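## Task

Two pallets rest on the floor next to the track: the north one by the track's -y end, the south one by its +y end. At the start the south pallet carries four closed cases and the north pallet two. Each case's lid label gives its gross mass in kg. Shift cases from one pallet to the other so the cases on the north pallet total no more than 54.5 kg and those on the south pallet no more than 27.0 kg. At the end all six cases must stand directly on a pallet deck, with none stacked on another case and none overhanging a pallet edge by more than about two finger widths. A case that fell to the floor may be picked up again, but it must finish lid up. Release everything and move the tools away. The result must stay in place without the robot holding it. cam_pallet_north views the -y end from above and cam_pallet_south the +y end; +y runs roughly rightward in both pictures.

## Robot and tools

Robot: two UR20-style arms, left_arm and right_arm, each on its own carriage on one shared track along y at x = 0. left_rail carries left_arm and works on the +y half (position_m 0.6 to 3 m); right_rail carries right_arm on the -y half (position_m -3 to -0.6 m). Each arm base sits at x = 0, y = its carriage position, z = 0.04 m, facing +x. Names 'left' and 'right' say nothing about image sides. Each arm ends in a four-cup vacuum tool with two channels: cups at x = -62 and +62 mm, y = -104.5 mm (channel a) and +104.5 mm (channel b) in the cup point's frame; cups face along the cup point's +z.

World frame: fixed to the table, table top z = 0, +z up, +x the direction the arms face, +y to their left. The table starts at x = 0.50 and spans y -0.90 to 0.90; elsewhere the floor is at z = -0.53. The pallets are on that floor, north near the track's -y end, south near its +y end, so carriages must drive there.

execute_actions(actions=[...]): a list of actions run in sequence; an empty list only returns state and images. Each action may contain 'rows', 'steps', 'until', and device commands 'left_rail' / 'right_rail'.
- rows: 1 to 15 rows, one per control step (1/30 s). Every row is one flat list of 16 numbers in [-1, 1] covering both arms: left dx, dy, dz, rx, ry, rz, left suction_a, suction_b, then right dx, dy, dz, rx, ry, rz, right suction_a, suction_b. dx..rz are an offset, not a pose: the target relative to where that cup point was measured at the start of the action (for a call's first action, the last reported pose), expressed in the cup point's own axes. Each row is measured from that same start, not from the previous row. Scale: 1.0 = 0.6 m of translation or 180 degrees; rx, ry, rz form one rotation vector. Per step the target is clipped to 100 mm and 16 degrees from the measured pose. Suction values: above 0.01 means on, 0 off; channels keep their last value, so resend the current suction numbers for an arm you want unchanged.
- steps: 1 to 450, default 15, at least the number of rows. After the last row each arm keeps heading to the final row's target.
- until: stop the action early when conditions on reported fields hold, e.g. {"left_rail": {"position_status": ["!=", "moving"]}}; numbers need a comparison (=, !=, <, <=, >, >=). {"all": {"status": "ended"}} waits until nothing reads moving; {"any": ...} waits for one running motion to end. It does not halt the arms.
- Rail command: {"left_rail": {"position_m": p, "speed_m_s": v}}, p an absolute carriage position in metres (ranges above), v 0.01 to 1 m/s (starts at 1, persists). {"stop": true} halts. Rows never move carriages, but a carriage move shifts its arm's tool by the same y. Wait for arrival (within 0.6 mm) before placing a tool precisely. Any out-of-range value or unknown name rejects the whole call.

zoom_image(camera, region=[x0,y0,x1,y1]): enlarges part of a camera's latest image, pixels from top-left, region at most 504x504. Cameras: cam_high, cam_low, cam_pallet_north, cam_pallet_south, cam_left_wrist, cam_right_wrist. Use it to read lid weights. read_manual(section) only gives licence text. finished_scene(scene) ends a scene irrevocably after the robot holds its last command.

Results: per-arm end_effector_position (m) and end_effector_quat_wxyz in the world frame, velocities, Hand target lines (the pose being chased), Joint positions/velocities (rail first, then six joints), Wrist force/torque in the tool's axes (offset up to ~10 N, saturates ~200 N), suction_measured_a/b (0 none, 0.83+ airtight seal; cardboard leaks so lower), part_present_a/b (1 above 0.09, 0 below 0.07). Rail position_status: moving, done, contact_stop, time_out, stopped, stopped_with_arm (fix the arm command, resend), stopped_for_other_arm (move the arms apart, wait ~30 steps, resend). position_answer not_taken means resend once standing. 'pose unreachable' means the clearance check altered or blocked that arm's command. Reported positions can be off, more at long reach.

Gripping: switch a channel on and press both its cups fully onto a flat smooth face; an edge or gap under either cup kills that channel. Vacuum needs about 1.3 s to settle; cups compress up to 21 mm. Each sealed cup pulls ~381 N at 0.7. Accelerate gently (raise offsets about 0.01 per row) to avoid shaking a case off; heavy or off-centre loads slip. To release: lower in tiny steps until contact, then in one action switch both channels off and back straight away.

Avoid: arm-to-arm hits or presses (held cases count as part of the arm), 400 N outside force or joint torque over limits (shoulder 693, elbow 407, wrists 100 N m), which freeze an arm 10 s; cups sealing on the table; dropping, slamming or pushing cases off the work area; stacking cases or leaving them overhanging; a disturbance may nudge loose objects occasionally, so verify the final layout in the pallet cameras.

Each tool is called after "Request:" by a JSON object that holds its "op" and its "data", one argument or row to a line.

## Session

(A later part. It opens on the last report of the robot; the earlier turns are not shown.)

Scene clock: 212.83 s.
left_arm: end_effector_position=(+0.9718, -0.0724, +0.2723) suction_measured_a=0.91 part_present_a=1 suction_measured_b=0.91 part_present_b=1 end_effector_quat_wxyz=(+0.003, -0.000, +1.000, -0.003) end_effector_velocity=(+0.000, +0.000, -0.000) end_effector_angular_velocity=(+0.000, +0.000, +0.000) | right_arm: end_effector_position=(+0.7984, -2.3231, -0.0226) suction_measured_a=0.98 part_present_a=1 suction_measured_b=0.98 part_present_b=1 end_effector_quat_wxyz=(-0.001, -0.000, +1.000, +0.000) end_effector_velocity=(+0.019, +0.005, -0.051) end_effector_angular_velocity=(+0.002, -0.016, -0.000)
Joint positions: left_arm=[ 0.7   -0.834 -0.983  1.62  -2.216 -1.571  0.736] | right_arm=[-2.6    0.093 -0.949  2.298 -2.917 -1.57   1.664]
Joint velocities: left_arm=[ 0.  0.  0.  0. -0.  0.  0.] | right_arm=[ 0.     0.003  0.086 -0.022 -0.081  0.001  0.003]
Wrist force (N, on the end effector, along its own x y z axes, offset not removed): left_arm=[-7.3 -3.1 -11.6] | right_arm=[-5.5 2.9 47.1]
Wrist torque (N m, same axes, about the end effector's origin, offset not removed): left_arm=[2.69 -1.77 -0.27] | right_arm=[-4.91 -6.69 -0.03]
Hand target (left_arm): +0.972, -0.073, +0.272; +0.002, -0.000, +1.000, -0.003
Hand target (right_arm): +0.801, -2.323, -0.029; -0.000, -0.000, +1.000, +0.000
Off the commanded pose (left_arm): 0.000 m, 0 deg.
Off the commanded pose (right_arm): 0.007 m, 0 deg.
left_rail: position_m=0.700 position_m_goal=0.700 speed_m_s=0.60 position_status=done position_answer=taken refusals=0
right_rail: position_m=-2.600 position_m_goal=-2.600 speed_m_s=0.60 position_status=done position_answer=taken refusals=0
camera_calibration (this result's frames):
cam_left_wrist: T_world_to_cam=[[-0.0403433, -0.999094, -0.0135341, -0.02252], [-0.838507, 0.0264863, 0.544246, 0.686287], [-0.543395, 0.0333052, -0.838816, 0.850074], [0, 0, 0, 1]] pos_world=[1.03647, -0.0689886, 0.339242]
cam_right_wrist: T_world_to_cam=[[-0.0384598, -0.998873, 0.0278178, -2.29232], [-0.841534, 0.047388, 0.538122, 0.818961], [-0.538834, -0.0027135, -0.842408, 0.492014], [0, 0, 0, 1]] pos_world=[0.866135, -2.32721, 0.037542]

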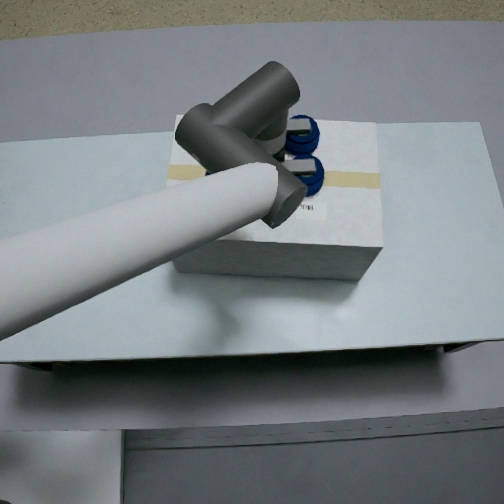

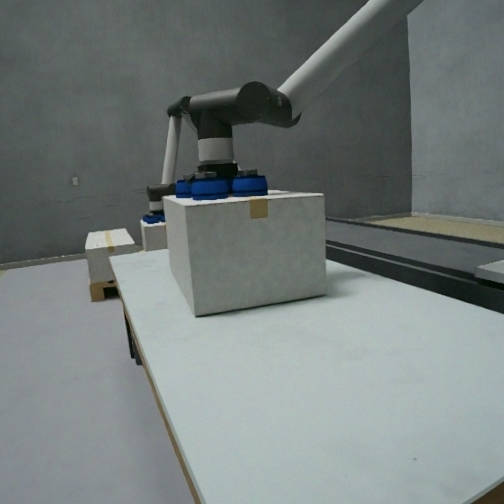

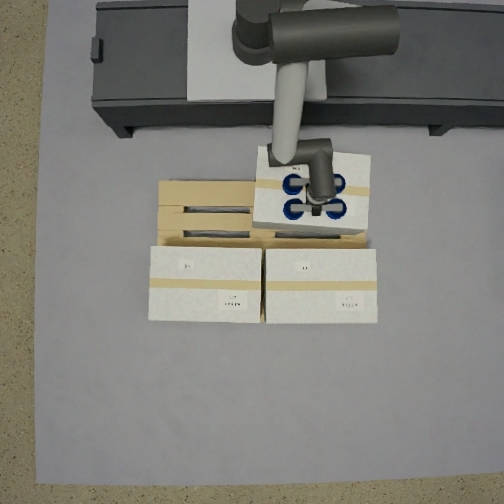

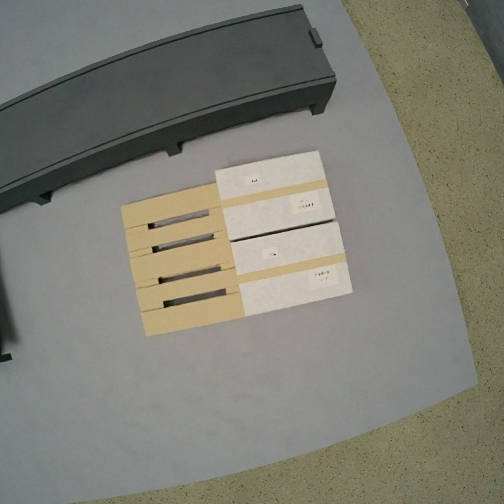

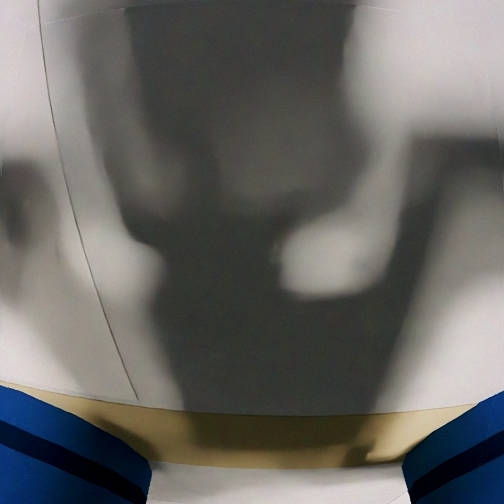

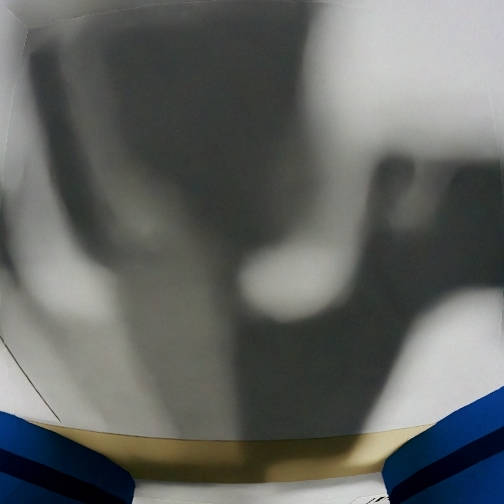

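Request:
{"op": "execute_actions", "data": {
  "actions": [
    {"rows":[[0,0,0.008,0,0,0,1,1,-0.03,0.02,0,0,0,0,1,1],[0,0,0.016,0,0,0,1,1,-0.06,0.04,0,0,0,0,1,1],[0,0,0.024,0,0,0,1,1,-0.09,0.06,0,0,0,0,1,1],[0,0,0.024,0,0,0,1,1,-0.11,0.067,0,0,0,0,1,1]],"steps":30}
  ]
}}

Scene clock: 232.70 s.
left_arm: end_effector_position=(+0.9722, -0.0727, +0.2682) suction_measured_a=0.91 part_present_a=1 suction_measured_b=0.91 part_present_b=1 end_effector_quat_wxyz=(+0.003, -0.000, +1.000, -0.003) end_effector_velocity=(+0.000, +0.000, +0.000) end_effector_angular_velocity=(-0.000, -0.000, +0.000) | right_arm: end_effector_position=(+0.8644, -2.2829, -0.0228) suction_measured_a=0.98 part_present_a=1 suction_measured_b=0.98 part_present_b=1 end_effector_quat_wxyz=(-0.001, -0.000, +1.000, +0.000) end_effector_velocity=(+0.000, +0.000, +0.000) end_effector_angular_velocity=(+0.000, -0.000, +0.000)
Joint positions: left_arm=[ 0.7   -0.834 -0.979  1.622 -2.221 -1.571  0.736] | right_arm=[-2.6    0.131 -0.919  2.188 -2.837 -1.57   1.701]
Joint velocities: left_arm=[ 0.  0. -0.  0. -0.  0. -0.] | right_arm=[ 0. -0. -0.  0.  0.  0. -0.]
Wrist force (N, on the end effector, along its own x y z axes, offset not removed): left_arm=[1.3 3.7 -60.4] | right_arm=[-0.3 -0.3 38.6]
Wrist torque (N m, same axes, about the end effector's origin, offset not removed): left_arm=[-10.40 8.96 -0.86] | right_arm=[-4.66 -6.46 0.11]
Hand target (left_arm): +0.972, -0.073, +0.268; +0.003, -0.000, +1.000, -0.003
Hand target (right_arm): +0.864, -2.283, -0.023; -0.001, -0.000, +1.000, +0.000
Off the commanded pose (left_arm): 0.010 m, 0 deg.
Off the commanded pose (right_arm): 0.000 m, 0 deg.
FORCE FAULT: contact force on the left arm reached its limit, and that arm stopped for 10 seconds. The contact can be on any part of that arm, not only on its tool. That arm's remaining commands of this call were not run. That arm holds still and accepts commands again. Move the arm away from the contact; if what it grips holds it there, let go first. Pushing or pulling that hard again can fault the arm again.
left_rail: position_m=0.700 position_m_goal=0.700 speed_m_s=0.60 position_status=done position_answer=taken refusals=0
right_rail: position_m=-2.600 position_m_goal=-2.600 speed_m_s=0.60 position_status=done position_answer=taken refusals=0
camera_calibration (this result's frames):
cam_left_wrist: T_world_to_cam=[[-0.0403931, -0.999097, -0.0131678, -0.022892], [-0.838801, 0.0267456, 0.54378, 0.689227], [-0.542937, 0.0330102, -0.839124, 0.846479], [0, 0, 0, 1]] pos_world=[1.03679, -0.0692475, 0.335212]
cam_right_wrist: T_world_to_cam=[[-0.0384587, -0.998873, 0.0278283, -2.24962], [-0.841517, 0.0473928, 0.538148, 0.872647], [-0.53886, -0.00272151, -0.842391, 0.527531], [0, 0, 0, 1]] pos_world=[0.932095, -2.287, 0.037377]

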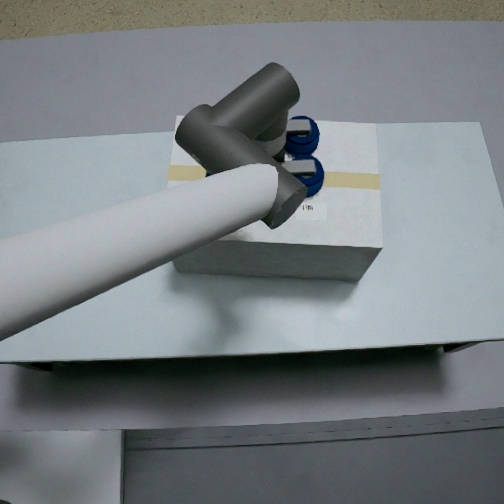

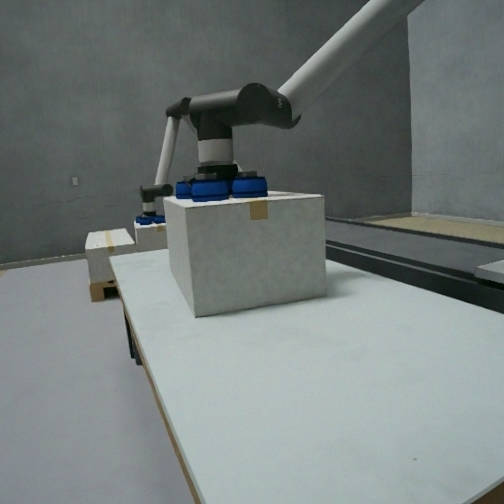

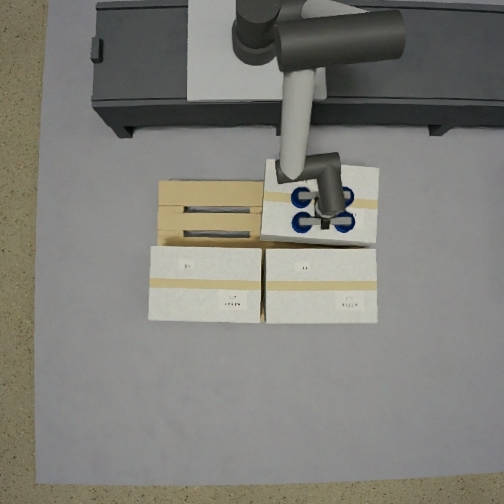

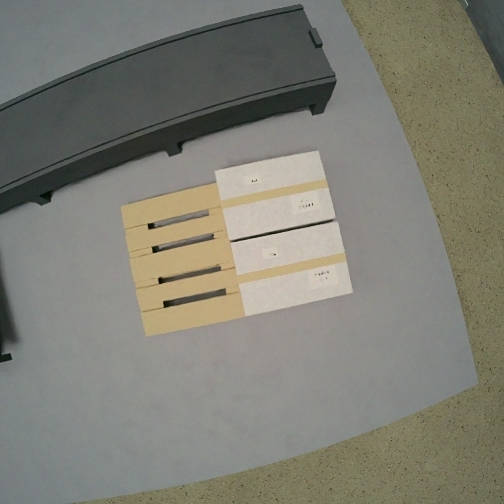

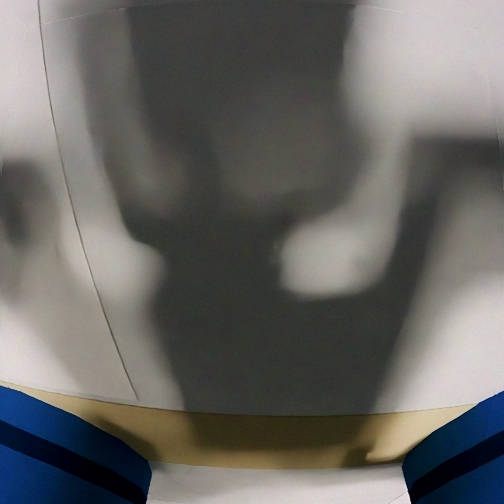

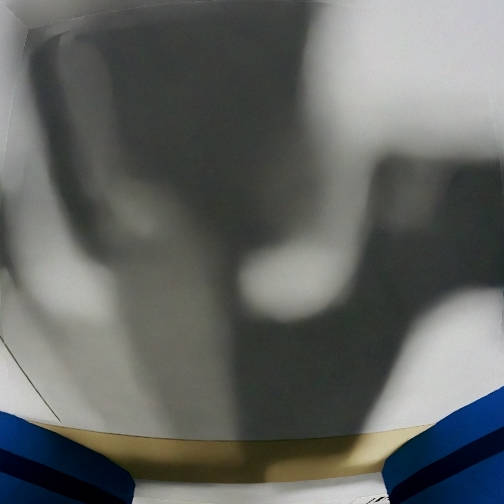

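Request:
{"op": "execute_actions", "data": {
  "actions": [
    {"rows":[[0,0,-0.05,0,0,0,0,0,0,0,0.03,0,0,0,1,1],[0,0,-0.12,0,0,0,0,0,0,0,0.06,0,0,0,1,1],[0,0,-0.2,0,0,0,0,0,0,0,0.09,0,0,0,1,1],[0,0,-0.3,0,0,0,0,0,0,0,0.12,0,0,0,1,1],[0,0,-0.3,0,0,0,0,0,0,0,0.14,0,0,0,1,1],[0,0,-0.3,0,0,0,0,0,0,0,0.15,0,0,0,1,1]],"steps":30}
  ]
}}

Scene clock: 241.00 s.
left_arm: end_effector_position=(+0.9713, -0.0719, +0.4476) suction_measured_a=0.00 part_present_a=0 suction_measured_b=0.00 part_present_b=0 end_effector_quat_wxyz=(+0.003, -0.000, +1.000, -0.003) end_effector_velocity=(-0.000, -0.000, +0.003) end_effector_angular_velocity=(+0.000, +0.000, +0.000) | right_arm: end_effector_position=(+0.8641, -2.2830, -0.1127) suction_measured_a=0.98 part_present_a=1 suction_measured_b=0.98 part_present_b=1 end_effector_quat_wxyz=(-0.001, -0.000, +1.000, +0.000) end_effector_velocity=(+0.000, +0.000, -0.001) end_effector_angular_velocity=(+0.000, -0.000, +0.000)
Joint positions: left_arm=[ 0.7   -0.834 -1.087  1.519 -2.01  -1.57   0.736] | right_arm=[-2.6    0.131 -0.795  2.178 -2.951 -1.57   1.701]
Joint velocities: left_arm=[ 0.    -0.    -0.001 -0.003  0.004  0.    -0.001] | right_arm=[ 0.     0.     0.002 -0.    -0.001 -0.    -0.   ]
Wrist force (N, on the end effector, along its own x y z axes, offset not removed): left_arm=[0.8 -6.1 -1.6] | right_arm=[-0.2 -1.2 39.2]
Wrist torque (N m, same axes, about the end effector's origin, offset not removed): left_arm=[-0.28 0.47 -0.36] | right_arm=[-4.98 -6.66 0.27]
Hand target (left_arm): +0.971, -0.072, +0.448; +0.003, -0.000, +1.000, -0.003
Hand target (right_arm): +0.864, -2.283, -0.113; -0.001, -0.000, +1.000, +0.000
Off the commanded pose (left_arm): 0.001 m, 0 deg.
Off the commanded pose (right_arm): 0.000 m, 0 deg.
left_rail: position_m=0.700 position_m_goal=0.700 speed_m_s=0.60 position_status=done position_answer=taken refusals=0
right_rail: position_m=-2.600 position_m_goal=-2.600 speed_m_s=0.60 position_status=done position_answer=taken refusals=0
camera_calibration (this result's frames):
cam_left_wrist: T_world_to_cam=[[-0.0403969, -0.999095, -0.0132819, -0.0197037], [-0.838795, 0.0266862, 0.543794, 0.590905], [-0.542947, 0.0331084, -0.839114, 0.996519], [0, 0, 0, 1]] pos_world=[1.03591, -0.068448, 0.514601]
cam_right_wrist: T_world_to_cam=[[-0.0383907, -0.998874, 0.0278732, -2.24725], [-0.841539, 0.0473596, 0.538116, 0.920765], [-0.53883, -0.00279777, -0.84241, 0.451452], [0, 0, 0, 1]] pos_world=[0.931842, -2.28707, -0.0525327]

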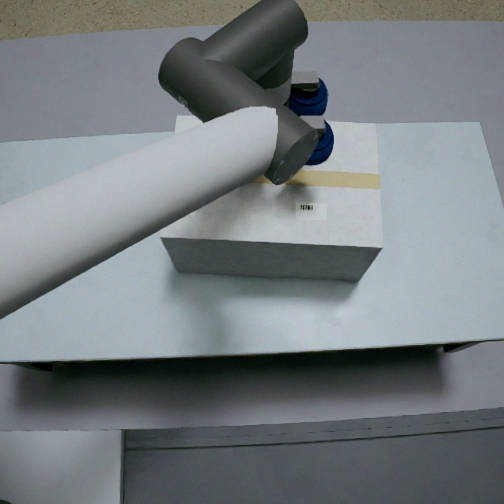

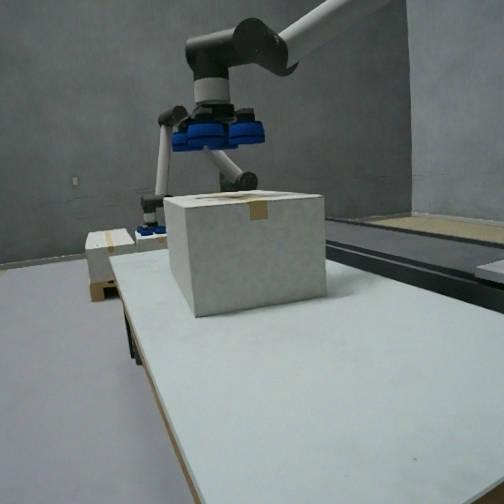

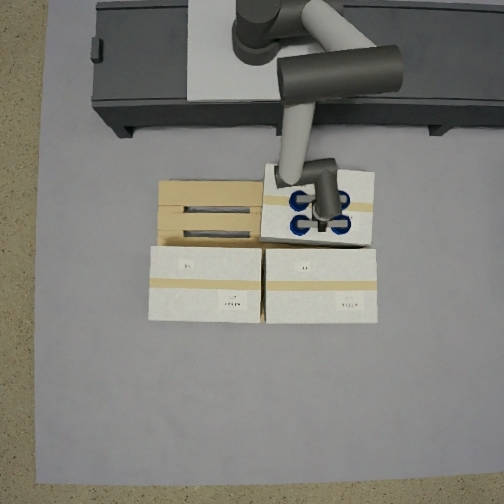

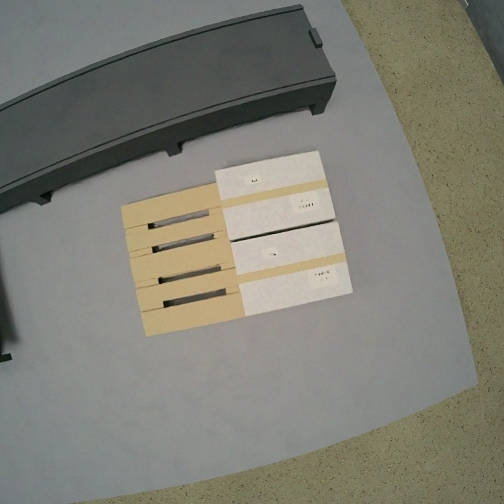

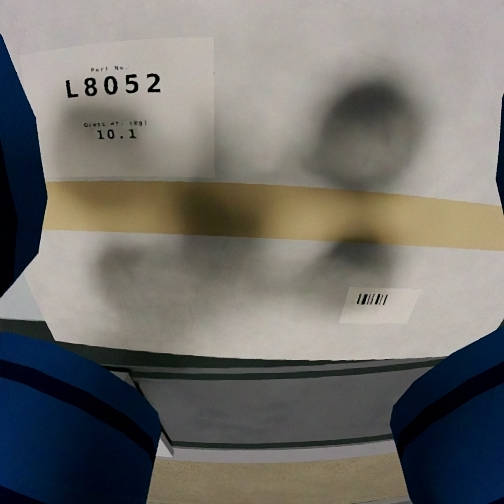

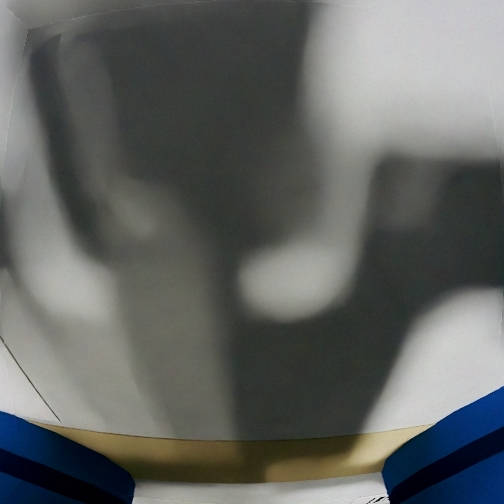

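Request:
{"op": "execute_actions", "data": {
  "actions": [
    {"rows":[[0.1,0.3,0,0,0,0,0,0,0,0,-0.05,0,0,0,0,0],[0.2,0.6,0,0,0,0,0,0,0,0,-0.12,0,0,0,0,0],[0.2,0.9,0,0,0,0,0,0,0,0,-0.3,0,0,0,0,0],[0.2,1,0,0,0,0,0,0,0,0,-0.6,0,0,0,0,0],[0.2,1,0,0,0,0,0,0,0,0,-0.93,0,0,0,0,0]],"steps":60},
    {"left_rail":{"position_m":1.8,"speed_m_s":1.0},"right_rail":{"position_m":-0.75,"speed_m_s":1.0},"steps":150,"until":{"all":{"status":"ended"}}}
  ]
}}

Scene clock: 252.50 s.
left_arm: end_effector_position=(+0.8509, +1.6279, +0.4447) suction_measured_a=0.00 part_present_a=0 suction_measured_b=0.00 part_present_b=0 end_effector_quat_wxyz=(+0.003, -0.000, +1.000, -0.003) end_effector_velocity=(-0.000, -0.000, -0.000) end_effector_angular_velocity=(+0.000, -0.000, -0.000) | right_arm: end_effector_position=(+0.8654, -0.4327, +0.4459) suction_measured_a=0.01 part_present_a=0 suction_measured_b=0.01 part_present_b=0 end_effector_quat_wxyz=(-0.001, -0.000, +1.000, +0.000) end_effector_velocity=(+0.000, -0.001, +0.000) end_effector_angular_velocity=(+0.000, -0.000, -0.001)
Joint positions: left_arm=[ 1.8   -0.433 -1.482  2.069 -2.165 -1.573  1.138] | right_arm=[-0.75   0.131 -1.422  1.993 -2.14  -1.57   1.701]
Joint velocities: left_arm=[ 0. -0.  0. -0.  0.  0. -0.] | right_arm=[ 0.    -0.001 -0.     0.    -0.     0.    -0.   ]
Wrist force (N, on the end effector, along its own x y z axes, offset not removed): left_arm=[-8.0 -4.0 -7.0] | right_arm=[0.6 -0.2 -2.1]
Wrist torque (N m, same axes, about the end effector's origin, offset not removed): left_arm=[-0.18 1.75 -0.45] | right_arm=[0.42 0.23 0.14]
Hand target (left_arm): +0.851, +1.628, +0.445; +0.003, -0.000, +1.000, -0.003
Hand target (right_arm): +0.865, -0.433, +0.446; -0.001, -0.000, +1.000, +0.000
Off the commanded pose (left_arm): 0.001 m, 0 deg.
Off the commanded pose (right_arm): 0.001 m, 0 deg.
left_rail: position_m=1.800 position_m_goal=1.800 speed_m_s=1.00 position_status=done position_answer=taken refusals=0
right_rail: position_m=-0.750 position_m_goal=-0.750 speed_m_s=1.00 position_status=done position_answer=taken refusals=0
camera_calibration (this result's frames):
cam_left_wrist: T_world_to_cam=[[-0.0403753, -0.999091, -0.0136908, 1.67379], [-0.839216, 0.0264715, 0.543153, 0.447166], [-0.542297, 0.0334195, -0.839522, 0.871525], [0, 0, 0, 1]] pos_world=[0.915475, 1.63131, 0.5117]
cam_right_wrist: T_world_to_cam=[[-0.0383324, -0.998877, 0.0278441, -0.414583], [-0.841544, 0.0472948, 0.538114, 0.533649], [-0.538827, -0.00280481, -0.842412, 0.927885], [0, 0, 0, 1]] pos_world=[0.933167, -0.436754, 0.506041]

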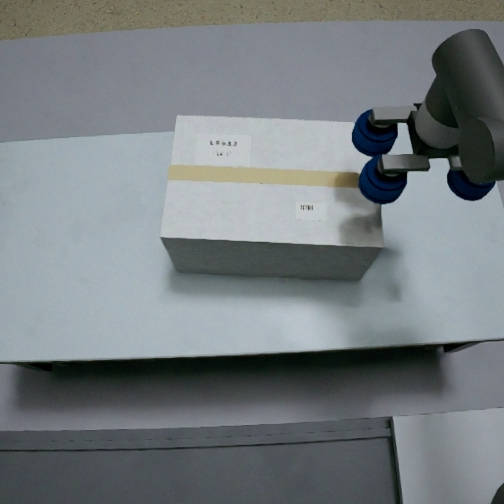

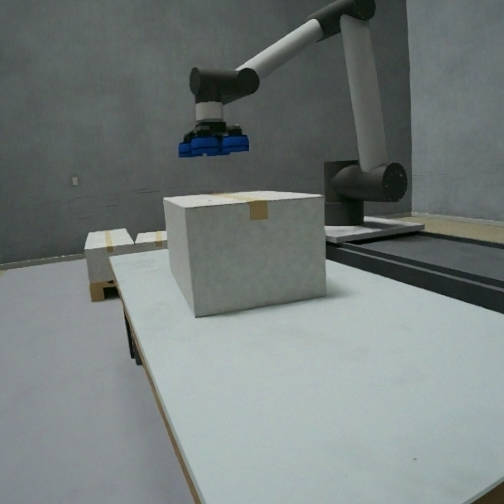

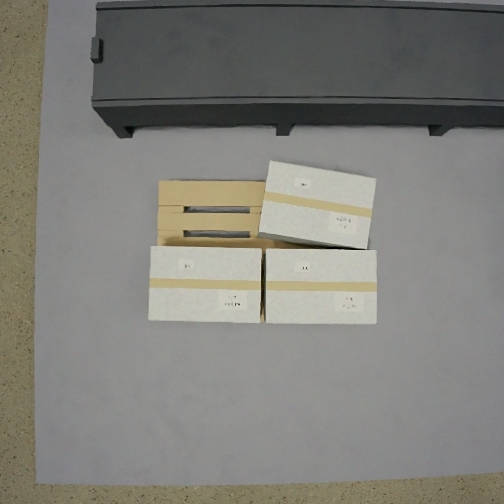

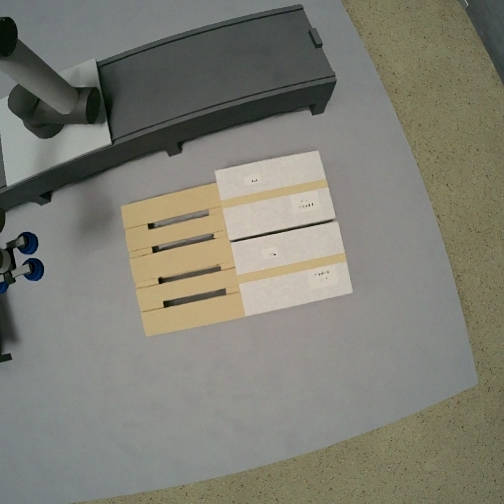

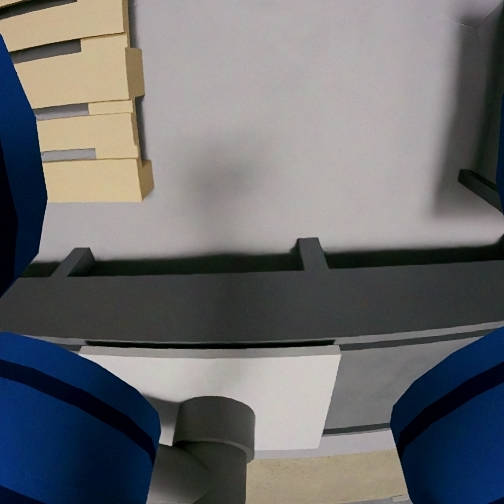

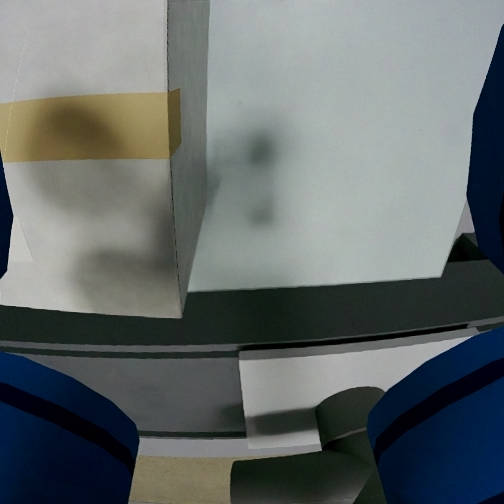

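Request:
{"op": "execute_actions", "data": {
  "actions": [
    {"rows":[[0,0,0,0,0,0,0,0,-0.18,0.6,0,0,0,0,0,0]],"steps":50},
    {"rows":[[0,0,0,0,0,0,0,0,0,0,0.05,0,0,0,1,1],[0,0,0,0,0,0,0,0,0,0,0.1,0,0,0,1,1],[0,0,0,0,0,0,0,0,0,0,0.15,0,0,0,1,1],[0,0,0,0,0,0,0,0,0,0,0.2,0,0,0,1,1],[0,0,0,0,0,0,0,0,0,0,0.25,0,0,0,1,1],[0,0,0,0,0,0,0,0,0,0,0.28,0,0,0,1,1],[0,0,0,0,0,0,0,0,0,0,0.295,0,0,0,1,1],[0,0,0,0,0,0,0,0,0,0,0.3,0,0,0,1,1]],"steps":60},
    {"rows":[[0,0,0,0,0,0,0,0,0,0,-0.02,0,0,0,1,1],[0,0,0,0,0,0,0,0,0,0,-0.05,0,0,0,1,1],[0,0,0,0,0,0,0,0,0,0,-0.09,0,0,0,1,1],[0,0,0,0,0,0,0,0,0,0,-0.14,0,0,0,1,1],[0,0,0,0,0,0,0,0,0,0,-0.19,0,0,0,1,1],[0,0,0,0,0,0,0,0,0,0,-0.24,0,0,0,1,1],[0,0,0,0,0,0,0,0,0,0,-0.28,0,0,0,1,1],[0,0,0,0,0,0,0,0,0,0,-0.31,0,0,0,1,1]],"steps":40}
  ]
}}

Scene clock: 268.07 s.
left_arm: end_effector_position=(+0.8509, +1.6278, +0.4446) suction_measured_a=0.00 part_present_a=0 suction_measured_b=0.00 part_present_b=0 end_effector_quat_wxyz=(+0.003, -0.000, +1.000, -0.003) end_effector_velocity=(-0.000, +0.000, +0.000) end_effector_angular_velocity=(-0.000, -0.000, +0.000) | right_arm: end_effector_position=(+0.9731, -0.0727, +0.4516) suction_measured_a=0.98 part_present_a=1 suction_measured_b=0.98 part_present_b=1 end_effector_quat_wxyz=(-0.001, -0.000, +1.000, +0.000) end_effector_velocity=(+0.000, -0.000, +0.001) end_effector_angular_velocity=(+0.000, -0.000, -0.000)
Joint positions: left_arm=[ 1.8   -0.433 -1.482  2.069 -2.165 -1.573  1.138] | right_arm=[-0.75   0.437 -1.145  1.602 -2.025 -1.569  2.008]
Joint velocities: left_arm=[ 0.  0. -0.  0. -0.  0.  0.] | right_arm=[ 0.    -0.    -0.    -0.     0.001 -0.    -0.   ]
Wrist force (N, on the end effector, along its own x y z axes, offset not removed): left_arm=[-7.0 -5.8 -6.8] | right_arm=[0.4 1.0 -14.1]
Wrist torque (N m, same axes, about the end effector's origin, offset not removed): left_arm=[-0.58 1.50 -0.29] | right_arm=[3.31 -2.52 0.32]
Hand target (left_arm): +0.851, +1.628, +0.445; +0.003, -0.000, +1.000, -0.003
Hand target (right_arm): +0.973, -0.073, +0.452; -0.001, -0.000, +1.000, +0.000
Off the commanded pose (left_arm): 0.000 m, 0 deg.
Off the commanded pose (right_arm): 0.000 m, 0 deg.
left_rail: position_m=1.800 position_m_goal=1.800 speed_m_s=1.00 position_status=done position_answer=taken refusals=0
right_rail: position_m=-0.750 position_m_goal=-0.750 speed_m_s=1.00 position_status=done position_answer=taken refusals=0
camera_calibration (this result's frames):
cam_left_wrist: T_world_to_cam=[[-0.0403867, -0.99909, -0.013707, 1.67378], [-0.839198, 0.0264711, 0.543181, 0.447192], [-0.542324, 0.0334402, -0.839504, 0.871492], [0, 0, 0, 1]] pos_world=[0.915512, 1.63128, 0.511657]
cam_right_wrist: T_world_to_cam=[[-0.0383367, -0.998878, 0.027793, -0.0509628], [-0.841575, 0.0472707, 0.538067, 0.604197], [-0.538777, -0.00276224, -0.842444, 0.99162], [0, 0, 0, 1]] pos_world=[1.04079, -0.0767274, 0.511702]

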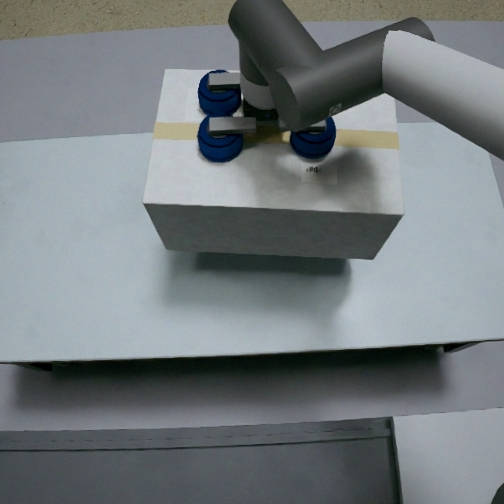

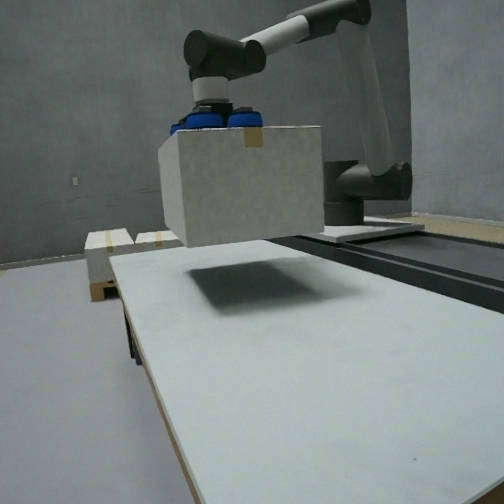

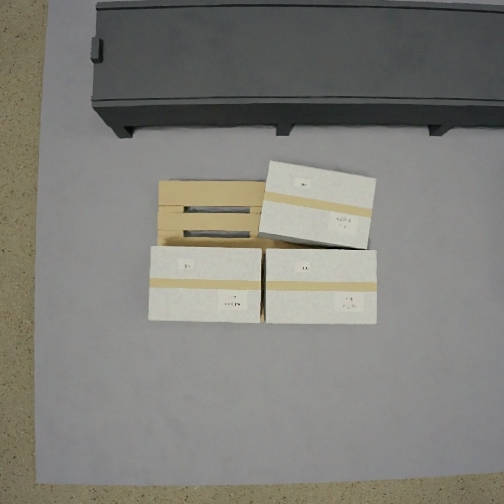

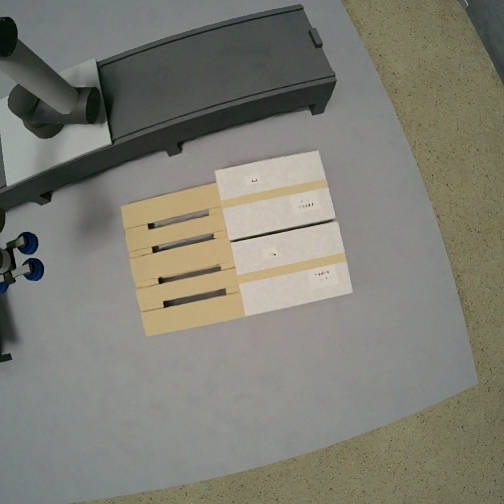

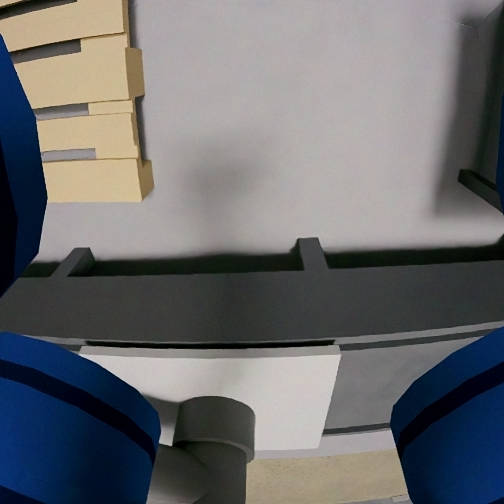

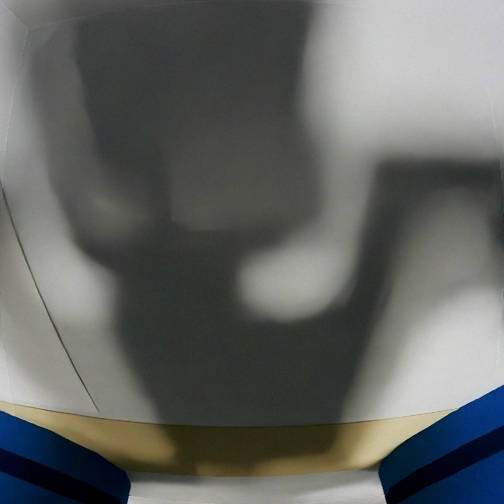

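Request:
{"op": "execute_actions", "data": {
  "actions": [
    {"right_rail":{"position_m":-3.0,"speed_m_s":0.6},"steps":200,"until":{"right_rail":{"position_status":["!=","moving"]}}},
    {"rows":[[0,0,0,0,0,0,0,0,0.02,-0.08,0,0,0,0,1,1],[0,0,0,0,0,0,0,0,0.04,-0.18,0,0,0,0,1,1],[0,0,0,0,0,0,0,0,0.07,-0.3,0,0,0,0,1,1],[0,0,0,0,0,0,0,0,0.1,-0.42,0,0,0,0,1,1],[0,0,0,0,0,0,0,0,0.13,-0.54,0,0,0,0,1,1],[0,0,0,0,0,0,0,0,0.15,-0.66,0,0,0,0,1,1],[0,0,0,0,0,0,0,0,0.17,-0.78,0,0,0,0,1,1],[0,0,0,0,0,0,0,0,0.18,-0.87,0,0,0,0,1,1],[0,0,0,0,0,0,0,0,0.18,-0.93,0,0,0,0,1,1]],"steps":45},
    {"rows":[[0,0,0,0,0,0,0,0,0,0,0.06,0,0,0,1,1],[0,0,0,0,0,0,0,0,0,0,0.13,0,0,0,1,1],[0,0,0,0,0,0,0,0,0,0,0.2,0,0,0,1,1],[0,0,0,0,0,0,0,0,0,0,0.27,0,0,0,1,1],[0,0,0,0,0,0,0,0,0,0,0.34,0,0,0,1,1],[0,0,0,0,0,0,0,0,0,0,0.41,0,0,0,1,1],[0,0,0,0,0,0,0,0,0,0,0.48,0,0,0,1,1],[0,0,0,0,0,0,0,0,0,0,0.55,0,0,0,1,1],[0,0,0,0,0,0,0,0,0,0,0.62,0,0,0,1,1],[0,0,0,0,0,0,0,0,0,0,0.69,0,0,0,1,1],[0,0,0,0,0,0,0,0,0,0,0.75,0,0,0,1,1],[0,0,0,0,0,0,0,0,0,0,0.8,0,0,0,1,1]],"steps":45}
  ]
}}

Scene clock: 286.63 s.
left_arm: end_effector_position=(+0.8509, +1.6278, +0.4446) suction_measured_a=0.00 part_present_a=0 suction_measured_b=0.00 part_present_b=0 end_effector_quat_wxyz=(+0.003, -0.000, +1.000, -0.003) end_effector_velocity=(+0.000, -0.000, -0.000) end_effector_angular_velocity=(+0.000, +0.000, +0.000) | right_arm: end_effector_position=(+0.8647, -2.8739, -0.0270) suction_measured_a=0.98 part_present_a=1 suction_measured_b=0.98 part_present_b=1 end_effector_quat_wxyz=(-0.002, +0.000, +1.000, +0.000) end_effector_velocity=(+0.007, +0.000, -0.013) end_effector_angular_velocity=(-0.001, -0.007, -0.001)
Joint positions: left_arm=[ 1.8   -0.433 -1.482  2.069 -2.165 -1.573  1.138] | right_arm=[-3.    -0.087 -0.932  2.256 -2.891 -1.571  1.484]
Joint velocities: left_arm=[ 0. -0.  0.  0. -0.  0. -0.] | right_arm=[ 0.     0.001  0.022 -0.008 -0.022  0.     0.002]
Wrist force (N, on the end effector, along its own x y z axes, offset not removed): left_arm=[-7.3 -10.3 -8.9] | right_arm=[49.2 3.1 -26.6]
Wrist torque (N m, same axes, about the end effector's origin, offset not removed): left_arm=[-0.89 1.37 -0.56] | right_arm=[-1.72 -0.12 -12.12]
Hand target (left_arm): +0.851, +1.628, +0.445; +0.003, -0.000, +1.000, -0.003
Hand target (right_arm): +0.866, -2.874, -0.029; -0.001, +0.000, +1.000, -0.000
Off the commanded pose (left_arm): 0.000 m, 0 deg.
Off the commanded pose (right_arm): 0.002 m, 0 deg.
left_rail: position_m=1.800 position_m_goal=1.800 speed_m_s=1.00 position_status=done position_answer=taken refusals=0
right_rail: position_m=-3.000 position_m_goal=-3.000 speed_m_s=0.60 position_status=done position_answer=taken refusals=0
camera_calibration (this result's frames):
cam_left_wrist: T_world_to_cam=[[-0.0403864, -0.99909, -0.0137072, 1.67378], [-0.839198, 0.0264708, 0.543181, 0.447192], [-0.542324, 0.0334402, -0.839504, 0.871492], [0, 0, 0, 1]] pos_world=[0.915512, 1.63128, 0.511657]
cam_right_wrist: T_world_to_cam=[[-0.0391545, -0.998835, 0.0282152, -2.83911], [-0.841189, 0.0481889, 0.538591, 0.90527], [-0.539323, -0.00264607, -0.842095, 0.523161], [0, 0, 0, 1]] pos_world=[0.932491, -2.87804, 0.0330876]

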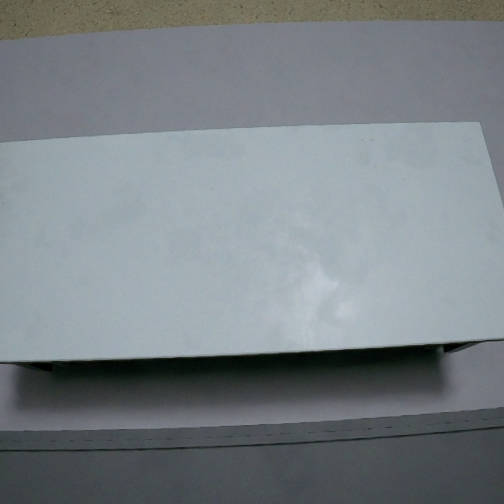

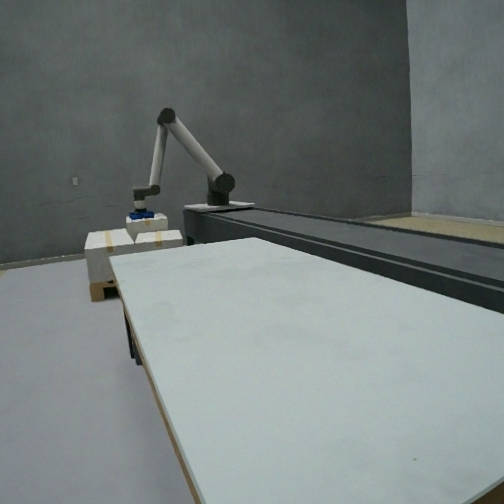

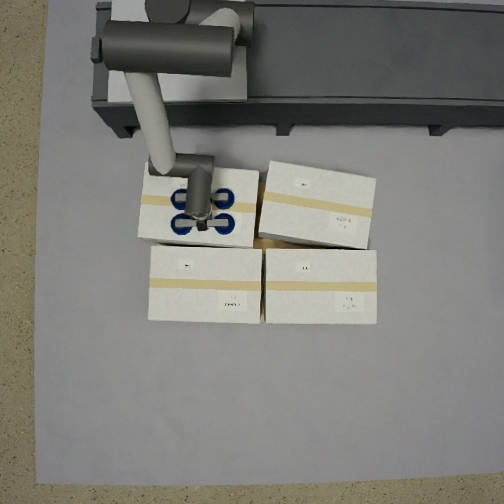

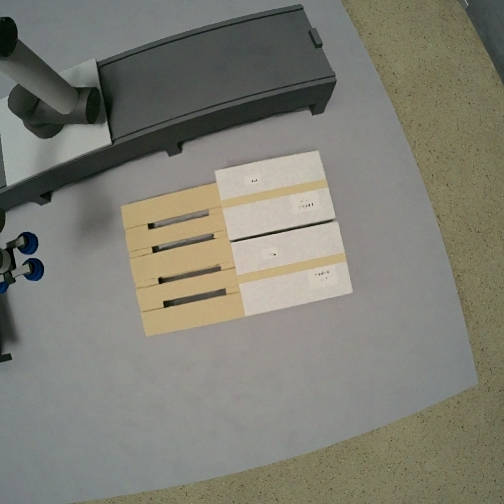

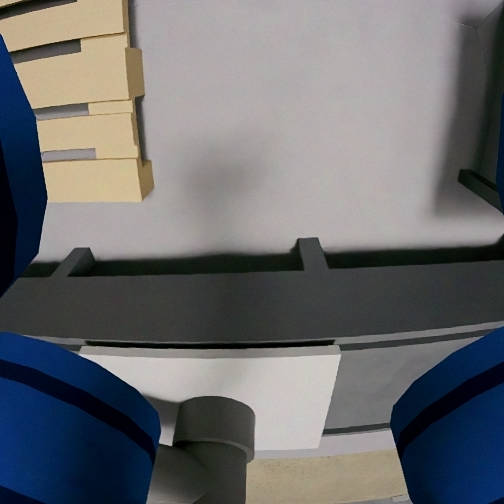

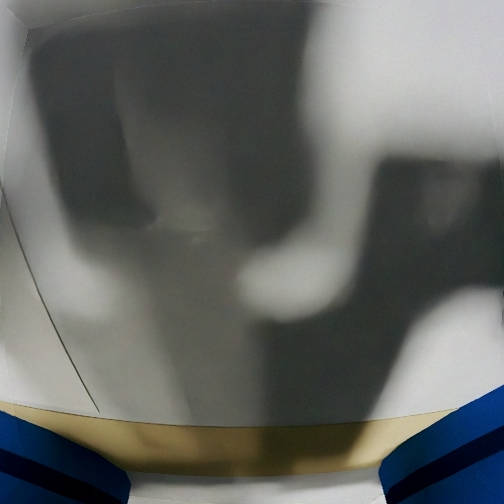

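Request:
{"op": "execute_actions", "data": {
  "actions": [
    {"rows":[[0,0,0,0,0,0,0,0,0.02,0,0,0,0,0,1,1],[0,0,0,0,0,0,0,0,0.04,0,0,0,0,0,1,1],[0,0,0,0,0,0,0,0,0.04,0,0.03,0,0,0,1,1],[0,0,0,0,0,0,0,0,0.04,0,0.06,0,0,0,1,1],[0,0,0,0,0,0,0,0,0.04,0,0.09,0,0,0,1,1],[0,0,0,0,0,0,0,0,0.04,0,0.12,0,0,0,1,1],[0,0,0,0,0,0,0,0,0.04,0,0.135,0,0,0,1,1],[0,0,0,0,0,0,0,0,0.04,0,0.143,0,0,0,1,1]],"steps":35}
  ]
}}

Scene clock: 295.50 s.
left_arm: end_effector_position=(+0.8509, +1.6278, +0.4446) suction_measured_a=0.00 part_present_a=0 suction_measured_b=0.00 part_present_b=0 end_effector_quat_wxyz=(+0.003, -0.000, +1.000, -0.003) end_effector_velocity=(-0.000, +0.000, +0.000) end_effector_angular_velocity=(-0.000, -0.000, -0.000) | right_arm: end_effector_position=(+0.8404, -2.8740, -0.1128) suction_measured_a=0.98 part_present_a=1 suction_measured_b=0.98 part_present_b=1 end_effector_quat_wxyz=(-0.002, +0.000, +1.000, +0.000) end_effector_velocity=(-0.000, +0.000, -0.001) end_effector_angular_velocity=(+0.000, -0.000, +0.000)
Joint positions: left_arm=[ 1.8   -0.433 -1.482  2.069 -2.165 -1.573  1.138] | right_arm=[-3.    -0.09  -0.811  2.281 -3.037 -1.571  1.481]
Joint velocities: left_arm=[ 0.  0. -0.  0. -0.  0.  0.] | right_arm=[ 0.    -0.     0.001 -0.    -0.001  0.    -0.   ]
Wrist force (N, on the end effector, along its own x y z axes, offset not removed): left_arm=[-2.7 -5.5 -7.3] | right_arm=[-3.7 0.1 -13.9]
Wrist torque (N m, same axes, about the end effector's origin, offset not removed): left_arm=[-0.44 0.89 -0.30] | right_arm=[3.13 -1.97 0.19]
Hand target (left_arm): +0.851, +1.628, +0.445; +0.003, -0.000, +1.000, -0.003
Hand target (right_arm): +0.840, -2.874, -0.113; -0.002, +0.000, +1.000, +0.000
Off the commanded pose (left_arm): 0.000 m, 0 deg.
Off the commanded pose (right_arm): 0.000 m, 0 deg.
left_rail: position_m=1.800 position_m_goal=1.800 speed_m_s=1.00 position_status=done position_answer=taken refusals=0
right_rail: position_m=-3.000 position_m_goal=-3.000 speed_m_s=0.60 position_status=done position_answer=taken refusals=0
camera_calibration (this result's frames):
cam_left_wrist: T_world_to_cam=[[-0.0403867, -0.99909, -0.0137073, 1.67378], [-0.839198, 0.026471, 0.543181, 0.447192], [-0.542324, 0.0334404, -0.839504, 0.871492], [0, 0, 0, 1]] pos_world=[0.915512, 1.63128, 0.511657]
cam_right_wrist: T_world_to_cam=[[-0.0391816, -0.998834, 0.0282168, -2.8377], [-0.841204, 0.0482125, 0.538564, 0.931095], [-0.539296, -0.00263434, -0.842112, 0.437874], [0, 0, 0, 1]] pos_world=[0.908199, -2.87813, -0.052645]

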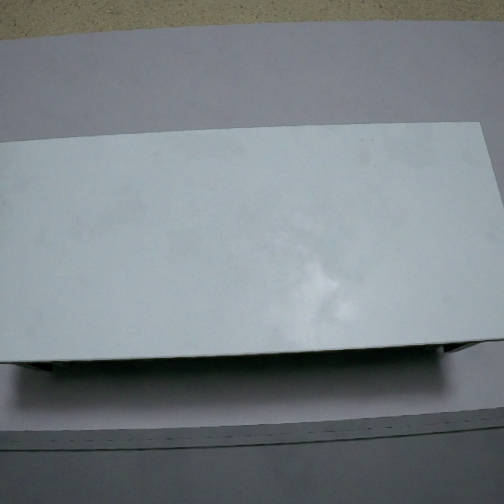

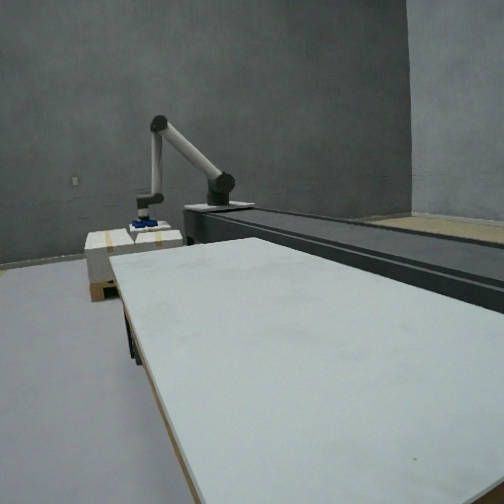

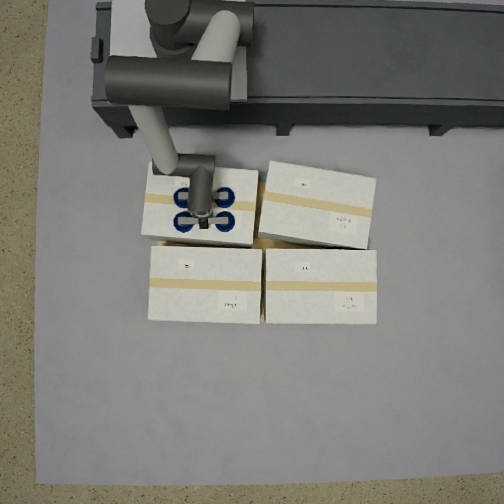

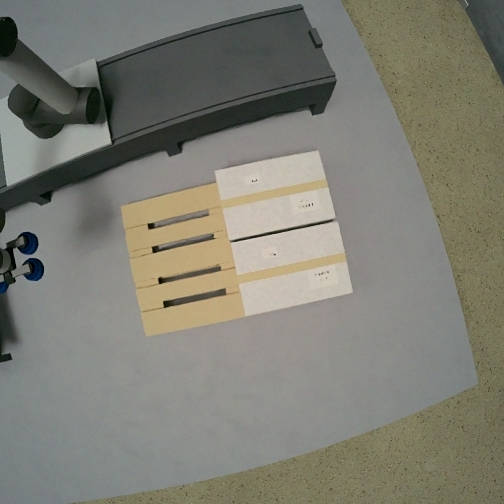

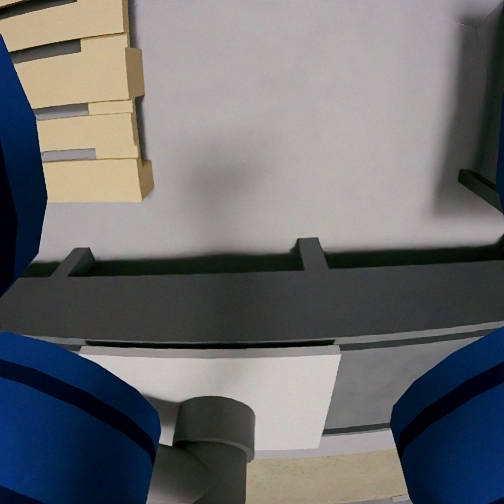

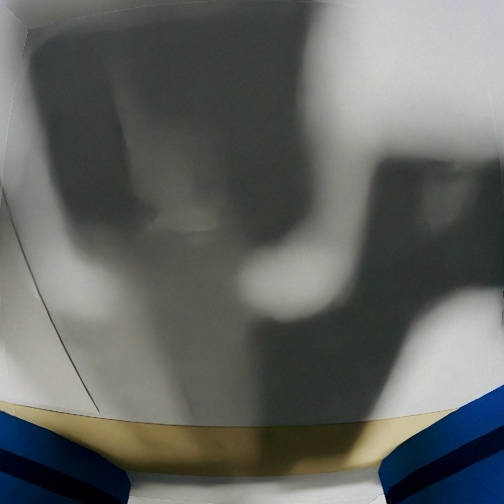

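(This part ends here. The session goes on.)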